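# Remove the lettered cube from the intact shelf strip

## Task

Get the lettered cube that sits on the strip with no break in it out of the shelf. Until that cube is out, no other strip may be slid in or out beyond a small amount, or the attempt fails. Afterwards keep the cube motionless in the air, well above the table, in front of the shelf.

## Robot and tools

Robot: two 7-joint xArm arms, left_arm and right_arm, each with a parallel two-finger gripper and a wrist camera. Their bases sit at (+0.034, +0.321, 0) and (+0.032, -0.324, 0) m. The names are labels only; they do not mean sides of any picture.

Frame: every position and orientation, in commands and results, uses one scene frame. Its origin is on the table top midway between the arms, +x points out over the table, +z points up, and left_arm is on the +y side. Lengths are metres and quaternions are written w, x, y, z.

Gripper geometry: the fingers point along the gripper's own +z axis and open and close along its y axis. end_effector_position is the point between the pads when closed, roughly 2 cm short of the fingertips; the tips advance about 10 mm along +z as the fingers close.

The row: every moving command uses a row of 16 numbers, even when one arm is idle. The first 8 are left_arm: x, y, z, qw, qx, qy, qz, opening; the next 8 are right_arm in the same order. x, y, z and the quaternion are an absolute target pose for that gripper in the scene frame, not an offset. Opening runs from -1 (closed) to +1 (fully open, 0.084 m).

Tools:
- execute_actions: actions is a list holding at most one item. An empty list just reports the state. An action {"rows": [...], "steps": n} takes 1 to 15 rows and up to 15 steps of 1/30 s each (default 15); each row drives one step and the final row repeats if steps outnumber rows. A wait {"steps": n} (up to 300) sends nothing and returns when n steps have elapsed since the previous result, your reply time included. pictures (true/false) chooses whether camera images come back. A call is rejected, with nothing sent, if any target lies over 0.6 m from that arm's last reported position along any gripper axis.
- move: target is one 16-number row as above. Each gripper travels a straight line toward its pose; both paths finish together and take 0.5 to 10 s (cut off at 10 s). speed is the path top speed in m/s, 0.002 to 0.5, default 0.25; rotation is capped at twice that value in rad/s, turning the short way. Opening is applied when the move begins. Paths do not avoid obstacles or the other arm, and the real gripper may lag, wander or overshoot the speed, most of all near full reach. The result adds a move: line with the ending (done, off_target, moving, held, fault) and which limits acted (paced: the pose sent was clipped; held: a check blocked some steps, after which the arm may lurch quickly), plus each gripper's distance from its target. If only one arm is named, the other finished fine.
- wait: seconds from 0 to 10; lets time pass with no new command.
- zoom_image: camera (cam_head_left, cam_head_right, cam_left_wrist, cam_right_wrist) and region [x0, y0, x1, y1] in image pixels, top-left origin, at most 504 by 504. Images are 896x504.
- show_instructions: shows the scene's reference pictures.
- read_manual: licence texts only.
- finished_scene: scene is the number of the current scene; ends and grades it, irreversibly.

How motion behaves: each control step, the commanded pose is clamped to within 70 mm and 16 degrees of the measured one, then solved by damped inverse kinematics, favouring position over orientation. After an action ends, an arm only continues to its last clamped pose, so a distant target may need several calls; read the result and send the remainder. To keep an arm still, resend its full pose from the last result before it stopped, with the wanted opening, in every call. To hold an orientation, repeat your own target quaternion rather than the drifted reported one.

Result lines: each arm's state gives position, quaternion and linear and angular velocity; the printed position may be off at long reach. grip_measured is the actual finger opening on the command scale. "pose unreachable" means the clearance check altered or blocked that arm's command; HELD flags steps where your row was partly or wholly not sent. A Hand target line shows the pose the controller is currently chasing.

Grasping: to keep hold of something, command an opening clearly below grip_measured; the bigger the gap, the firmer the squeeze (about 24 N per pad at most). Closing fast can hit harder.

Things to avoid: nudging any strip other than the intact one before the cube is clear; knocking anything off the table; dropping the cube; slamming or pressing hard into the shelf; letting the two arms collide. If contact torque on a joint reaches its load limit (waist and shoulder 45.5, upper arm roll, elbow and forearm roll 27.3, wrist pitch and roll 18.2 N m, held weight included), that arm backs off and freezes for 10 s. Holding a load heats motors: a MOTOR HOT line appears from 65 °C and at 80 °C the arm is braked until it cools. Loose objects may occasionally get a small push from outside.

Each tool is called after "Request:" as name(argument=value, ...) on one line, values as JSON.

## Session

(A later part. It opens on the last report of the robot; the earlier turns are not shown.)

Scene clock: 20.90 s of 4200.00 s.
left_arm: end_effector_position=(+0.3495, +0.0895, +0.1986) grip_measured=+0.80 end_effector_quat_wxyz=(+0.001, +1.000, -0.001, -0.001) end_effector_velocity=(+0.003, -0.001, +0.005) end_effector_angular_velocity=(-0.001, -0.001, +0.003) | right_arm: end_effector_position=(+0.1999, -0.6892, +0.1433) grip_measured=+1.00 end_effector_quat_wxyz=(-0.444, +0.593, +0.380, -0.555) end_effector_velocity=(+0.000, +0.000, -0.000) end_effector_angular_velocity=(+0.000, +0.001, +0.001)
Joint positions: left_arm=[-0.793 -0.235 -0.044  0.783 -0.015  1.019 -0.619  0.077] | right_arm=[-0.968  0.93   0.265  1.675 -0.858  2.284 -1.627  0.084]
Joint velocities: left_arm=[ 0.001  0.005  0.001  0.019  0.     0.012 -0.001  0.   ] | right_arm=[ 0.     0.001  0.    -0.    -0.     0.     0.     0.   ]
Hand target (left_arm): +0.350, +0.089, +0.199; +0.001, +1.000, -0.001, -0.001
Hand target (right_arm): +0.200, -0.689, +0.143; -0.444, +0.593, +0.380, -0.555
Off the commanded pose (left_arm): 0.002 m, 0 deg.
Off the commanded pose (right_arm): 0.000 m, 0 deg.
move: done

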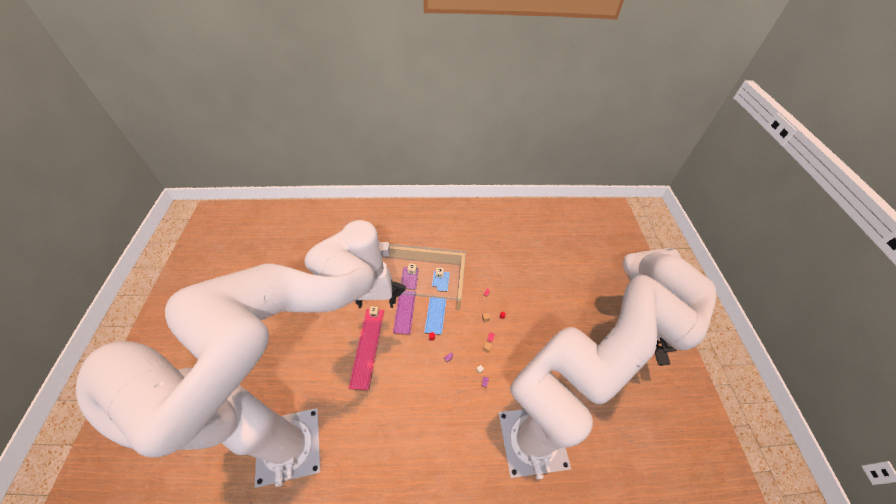

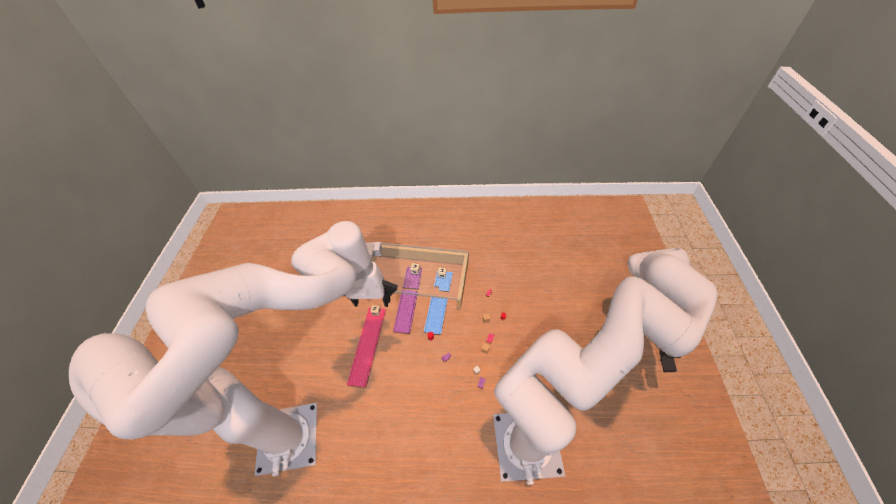

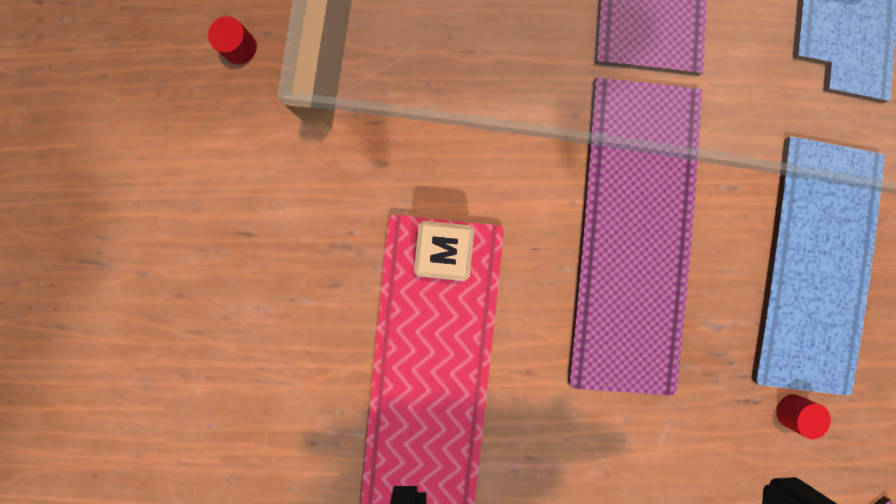

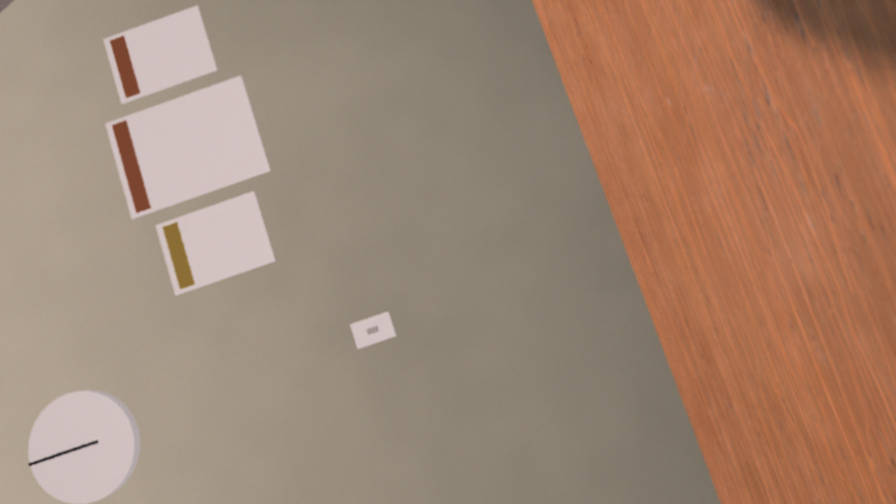

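Request:
move(target=[0.414,0.124,0.08,0,0.998,-0.0575,0,0.2,0.1999,-0.6892,0.1433,-0.444,0.593,0.38,-0.555,1])

Request:
move(target=[0.414,0.124,0.03,0,0.998,-0.0575,0,0.2,0.1999,-0.6892,0.1433,-0.444,0.593,0.38,-0.555,1], speed=0.05)

Request:
move(target=[0.414,0.124,0.03,0,0.998,-0.0575,0,-0.8,0.1999,-0.6892,0.1433,-0.444,0.593,0.38,-0.555,1])

Request:
move(target=[0.39,0.11,0.22,0,0.998,-0.0575,0,-0.8,0.1999,-0.6892,0.1433,-0.444,0.593,0.38,-0.555,1], speed=0.15)

Scene clock: 25.73 s of 4200.00 s.
left_arm: end_effector_position=(+0.4138, +0.1241, +0.0806) grip_measured=+0.19 end_effector_quat_wxyz=(+0.000, +0.998, -0.057, +0.001) end_effector_velocity=(-0.001, +0.003, -0.003) end_effector_angular_velocity=(+0.003, +0.006, +0.002) | right_arm: end_effector_position=(+0.1999, -0.6892, +0.1433) grip_measured=+1.00 end_effector_quat_wxyz=(-0.444, +0.593, +0.380, -0.555) end_effector_velocity=(+0.000, +0.000, +0.000) end_effector_angular_velocity=(-0.000, -0.000, +0.001)
Joint positions: left_arm=[-0.725  0.091  0.039  0.755 -0.005  0.662 -0.36   0.052] | right_arm=[-0.968  0.93   0.265  1.675 -0.858  2.284 -1.627  0.084]
Joint velocities: left_arm=[ 0.003  0.006  0.002 -0.002 -0.001 -0.001  0.003 -0.   ] | right_arm=[ 0.001 -0.001 -0.    -0.     0.     0.     0.     0.   ]
Hand target (left_arm): +0.414, +0.124, +0.080; -0.000, +0.998, -0.057, +0.000
Hand target (right_arm): +0.200, -0.689, +0.143; -0.444, +0.593, +0.380, -0.555
Off the commanded pose (left_arm): 0.001 m, 0 deg.
Off the commanded pose (right_arm): 0.000 m, 0 deg.
After step 90, 0.77 s passed at rest.
move: done

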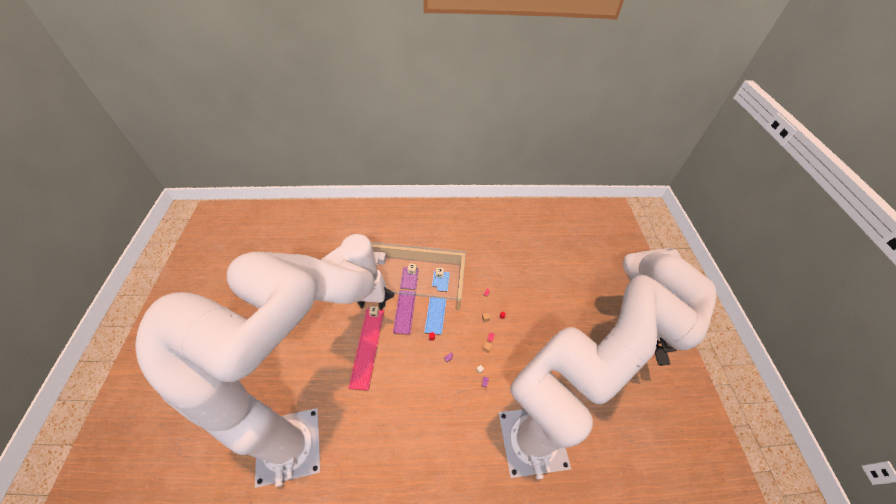

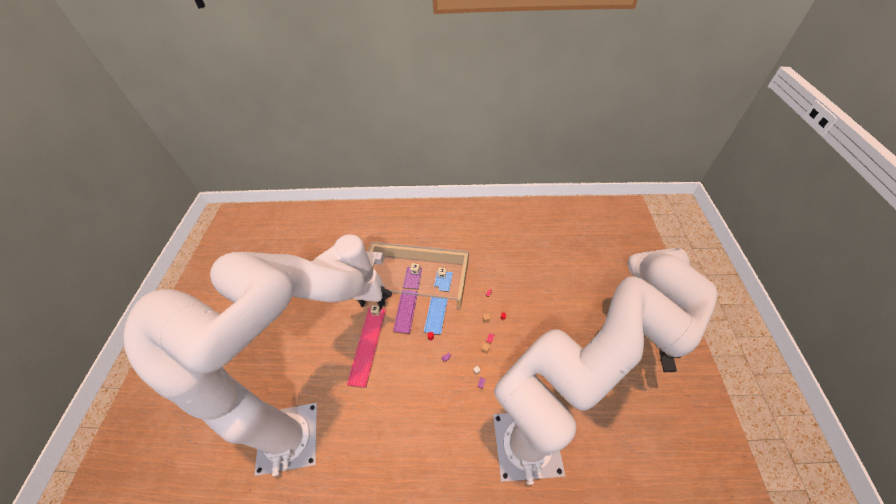

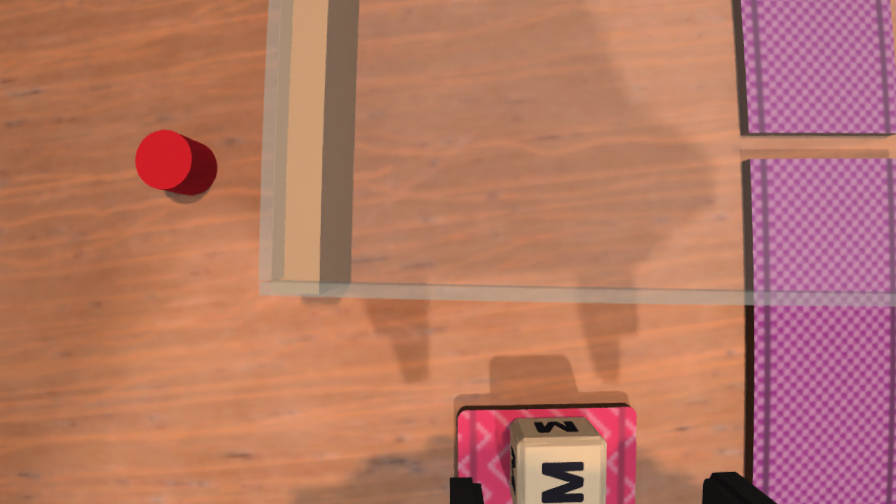

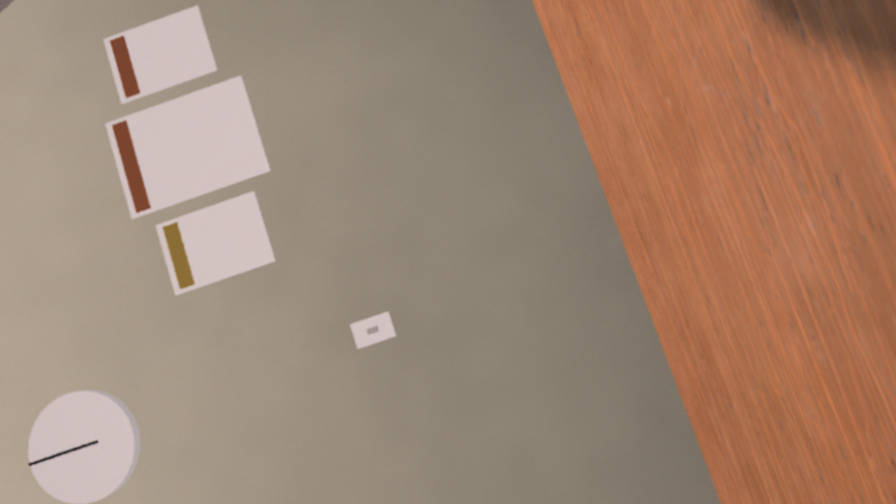

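Scene clock: 27.03 s of 4200.00 s.
left_arm: end_effector_position=(+0.4141, +0.1241, +0.0303) grip_measured=+0.19 end_effector_quat_wxyz=(-0.000, +0.998, -0.057, +0.000) end_effector_velocity=(+0.001, -0.001, -0.000) end_effector_angular_velocity=(-0.002, -0.003, +0.000) | right_arm: end_effector_position=(+0.1999, -0.6892, +0.1433) grip_measured=+1.00 end_effector_quat_wxyz=(-0.444, +0.593, +0.380, -0.555) end_effector_velocity=(-0.000, +0.000, -0.001) end_effector_angular_velocity=(+0.001, +0.001, -0.000)
Joint positions: left_arm=[-0.723  0.22   0.036  0.736 -0.015  0.515 -0.352  0.052] | right_arm=[-0.968  0.93   0.265  1.675 -0.858  2.284 -1.627  0.084]
Joint velocities: left_arm=[ 0.     0.002 -0.     0.001 -0.001 -0.004  0.    -0.   ] | right_arm=[ 0.     0.001  0.     0.     0.     0.     0.001 -0.   ]
Hand target (left_arm): +0.414, +0.124, +0.030; -0.000, +0.998, -0.057, +0.000
Hand target (right_arm): +0.200, -0.689, +0.143; -0.444, +0.593, +0.380, -0.555
Off the commanded pose (left_arm): 0.000 m, 0 deg.
Off the commanded pose (right_arm): 0.000 m, 0 deg.
move: done

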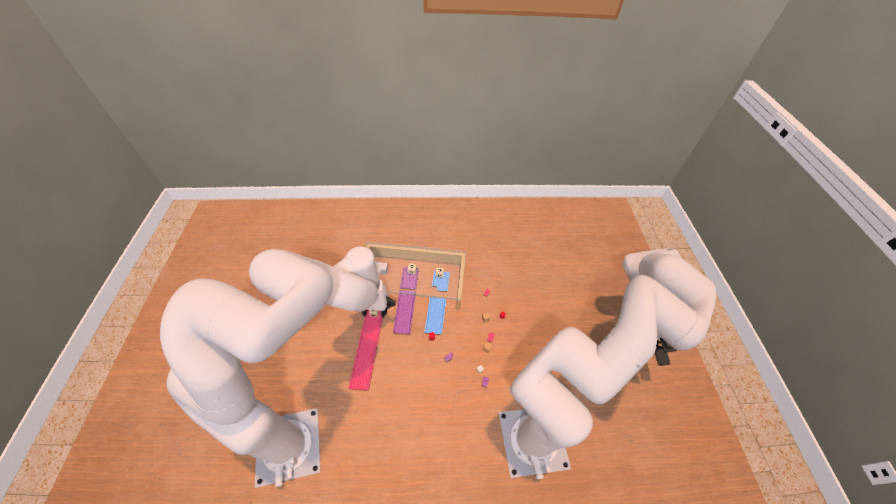

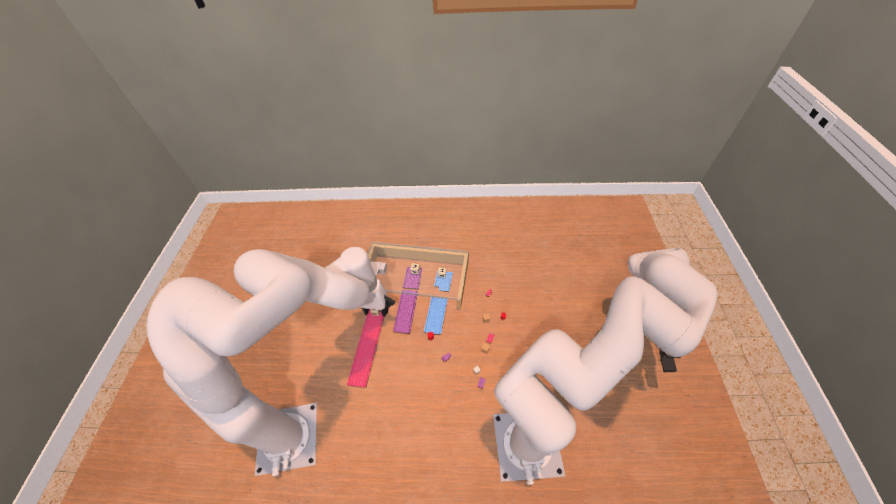

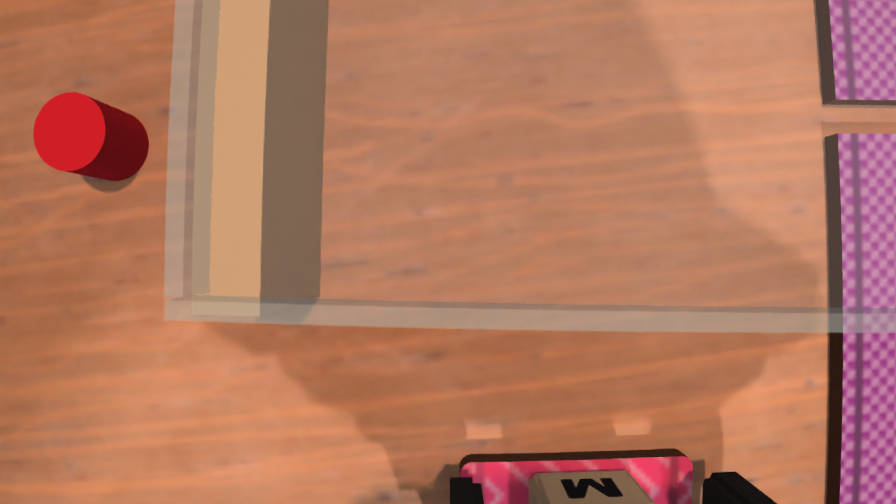

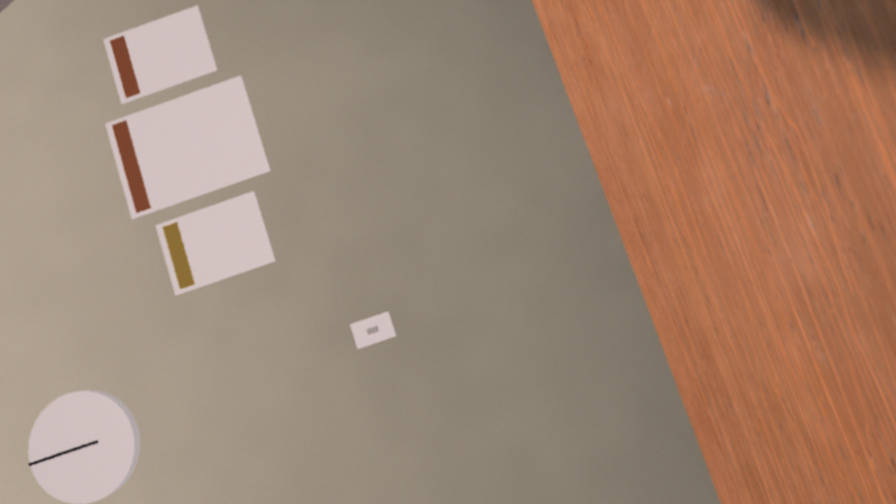

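Scene clock: 27.73 s of 4200.00 s.
left_arm: end_effector_position=(+0.4143, +0.1239, +0.0303) grip_measured=-0.43 end_effector_quat_wxyz=(+0.000, +0.998, -0.058, +0.000) end_effector_velocity=(-0.000, -0.000, -0.000) end_effector_angular_velocity=(+0.000, +0.001, -0.001) | right_arm: end_effector_position=(+0.1999, -0.6892, +0.1433) grip_measured=+1.00 end_effector_quat_wxyz=(-0.444, +0.593, +0.380, -0.555) end_effector_velocity=(+0.000, +0.000, -0.000) end_effector_angular_velocity=(+0.000, +0.000, +0.001)
Joint positions: left_arm=[-0.723  0.221  0.036  0.736 -0.016  0.515 -0.351  0.025] | right_arm=[-0.968  0.93   0.265  1.675 -0.858  2.284 -1.627  0.084]
Joint velocities: left_arm=[-0.001  0.001 -0.    -0.     0.     0.     0.     0.   ] | right_arm=[ 0.     0.     0.    -0.    -0.001 -0.    -0.     0.   ]
Hand target (left_arm): +0.414, +0.124, +0.030; -0.000, +0.998, -0.058, +0.000
Hand target (right_arm): +0.200, -0.689, +0.143; -0.444, +0.593, +0.380, -0.555
Off the commanded pose (left_arm): 0.000 m, 0 deg.
Off the commanded pose (right_arm): 0.000 m, 0 deg.
move: done

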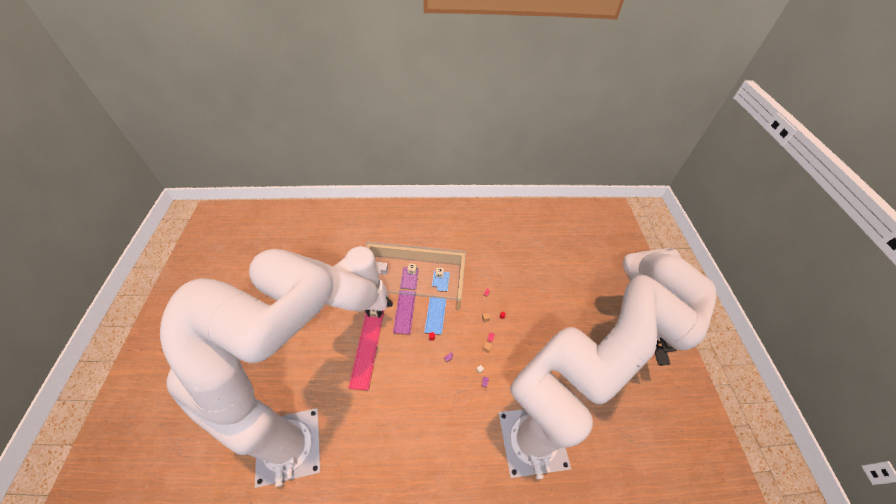

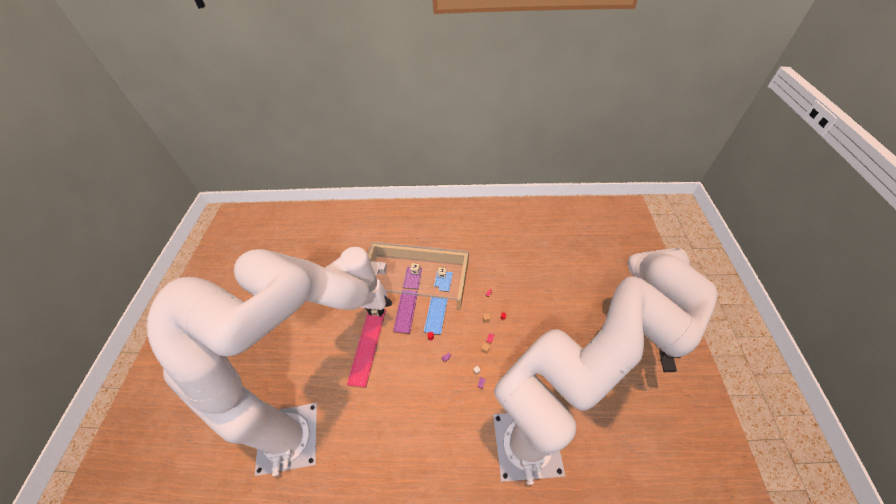

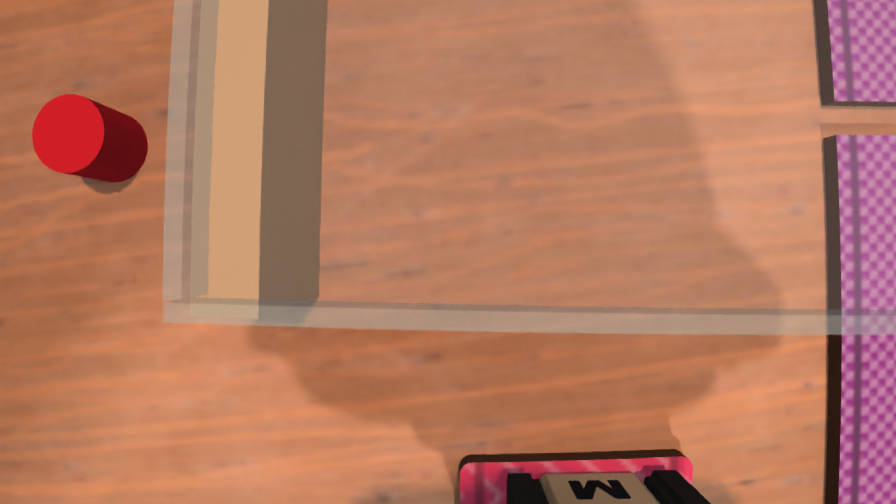

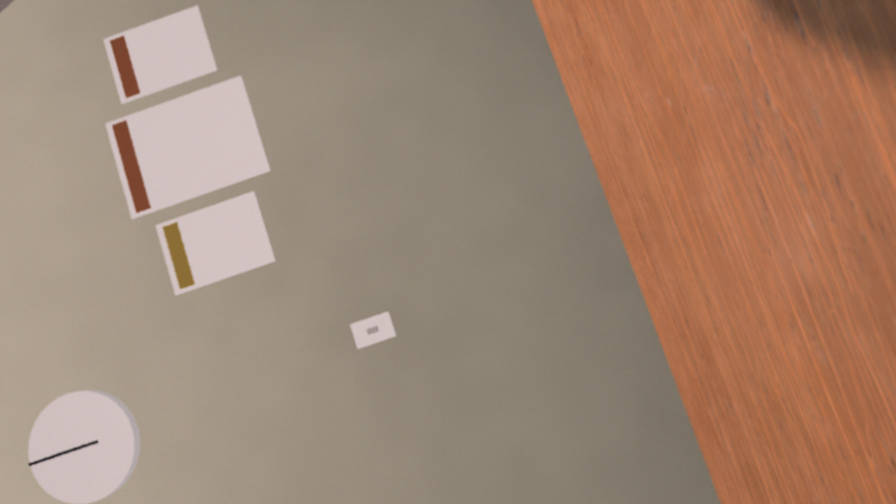

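Scene clock: 29.43 s of 4200.00 s.
left_arm: end_effector_position=(+0.3902, +0.1095, +0.2191) grip_measured=-0.43 end_effector_quat_wxyz=(+0.000, +0.998, -0.058, -0.001) end_effector_velocity=(+0.001, -0.001, +0.004) end_effector_angular_velocity=(-0.004, -0.005, -0.000) | right_arm: end_effector_position=(+0.1999, -0.6892, +0.1433) grip_measured=+1.00 end_effector_quat_wxyz=(-0.444, +0.593, +0.380, -0.555) end_effector_velocity=(+0.000, +0.000, -0.001) end_effector_angular_velocity=(+0.002, +0.000, -0.000)
Joint positions: left_arm=[-0.753 -0.178  0.01   0.899  0.     1.079 -0.419  0.025] | right_arm=[-0.968  0.93   0.265  1.675 -0.858  2.284 -1.627  0.084]
Joint velocities: left_arm=[-0.001 -0.003  0.     0.007 -0.001  0.003 -0.    -0.   ] | right_arm=[ 0.     0.001 -0.     0.     0.001 -0.    -0.001 -0.   ]
Hand target (left_arm): +0.390, +0.109, +0.220; +0.001, +0.998, -0.058, -0.000
Hand target (right_arm): +0.200, -0.689, +0.143; -0.444, +0.593, +0.380, -0.555
Off the commanded pose (left_arm): 0.001 m, 0 deg.
Off the commanded pose (right_arm): 0.000 m, 0 deg.
move: done

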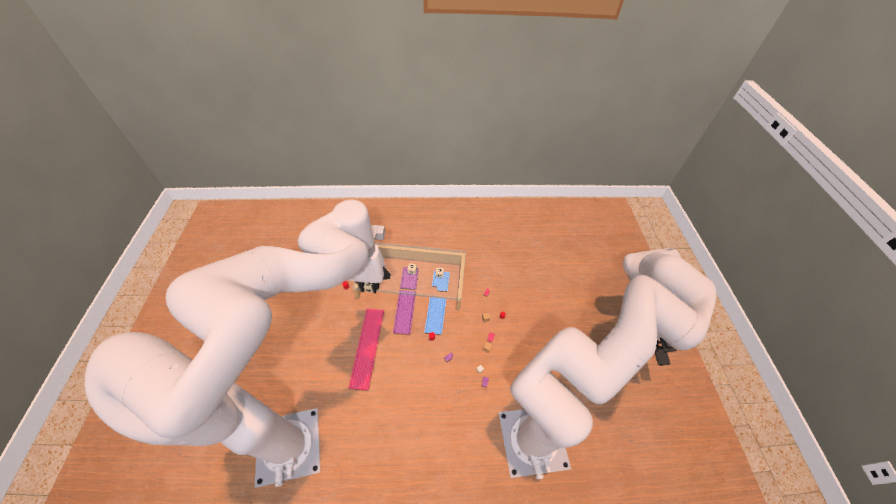

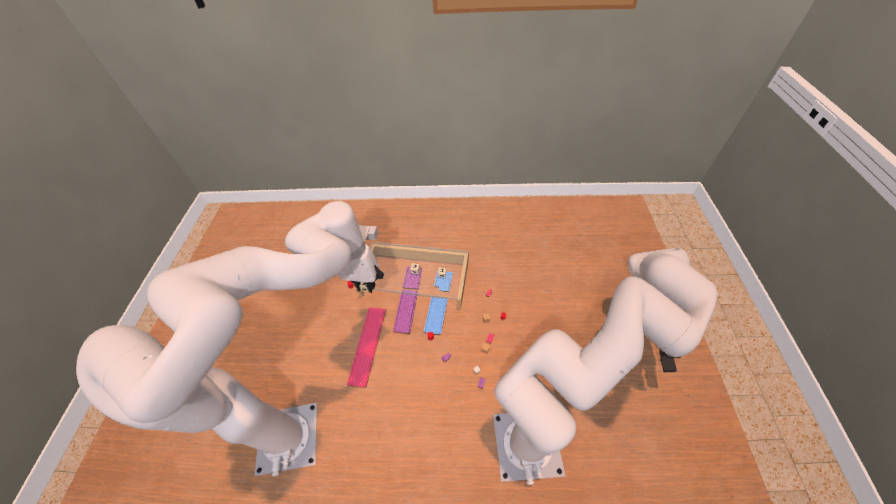

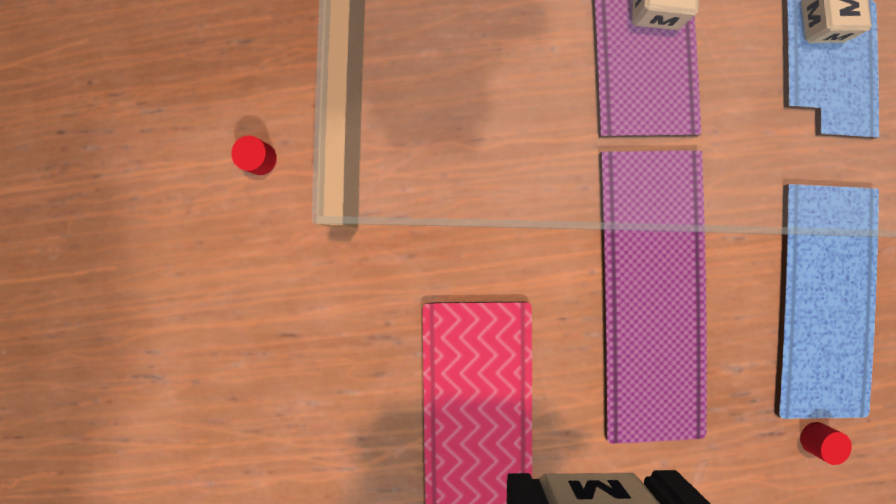

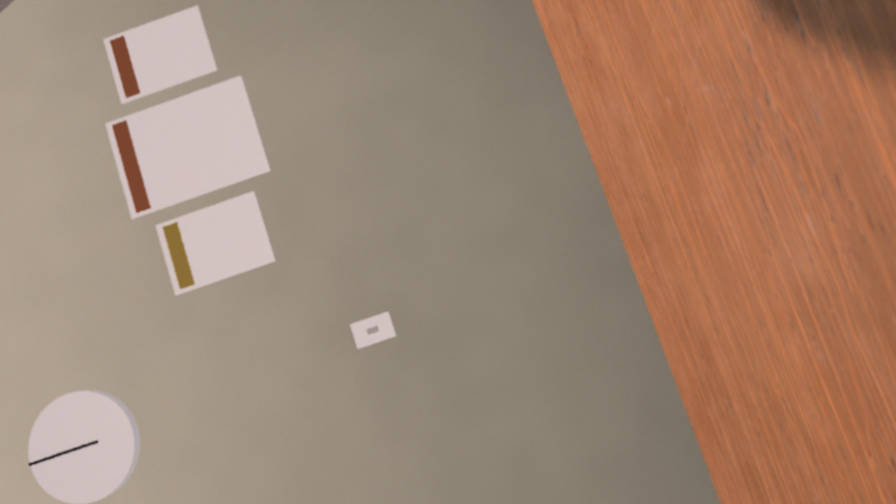

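Request:
finished_scene(scene=2)

The scene is finished: the task was done.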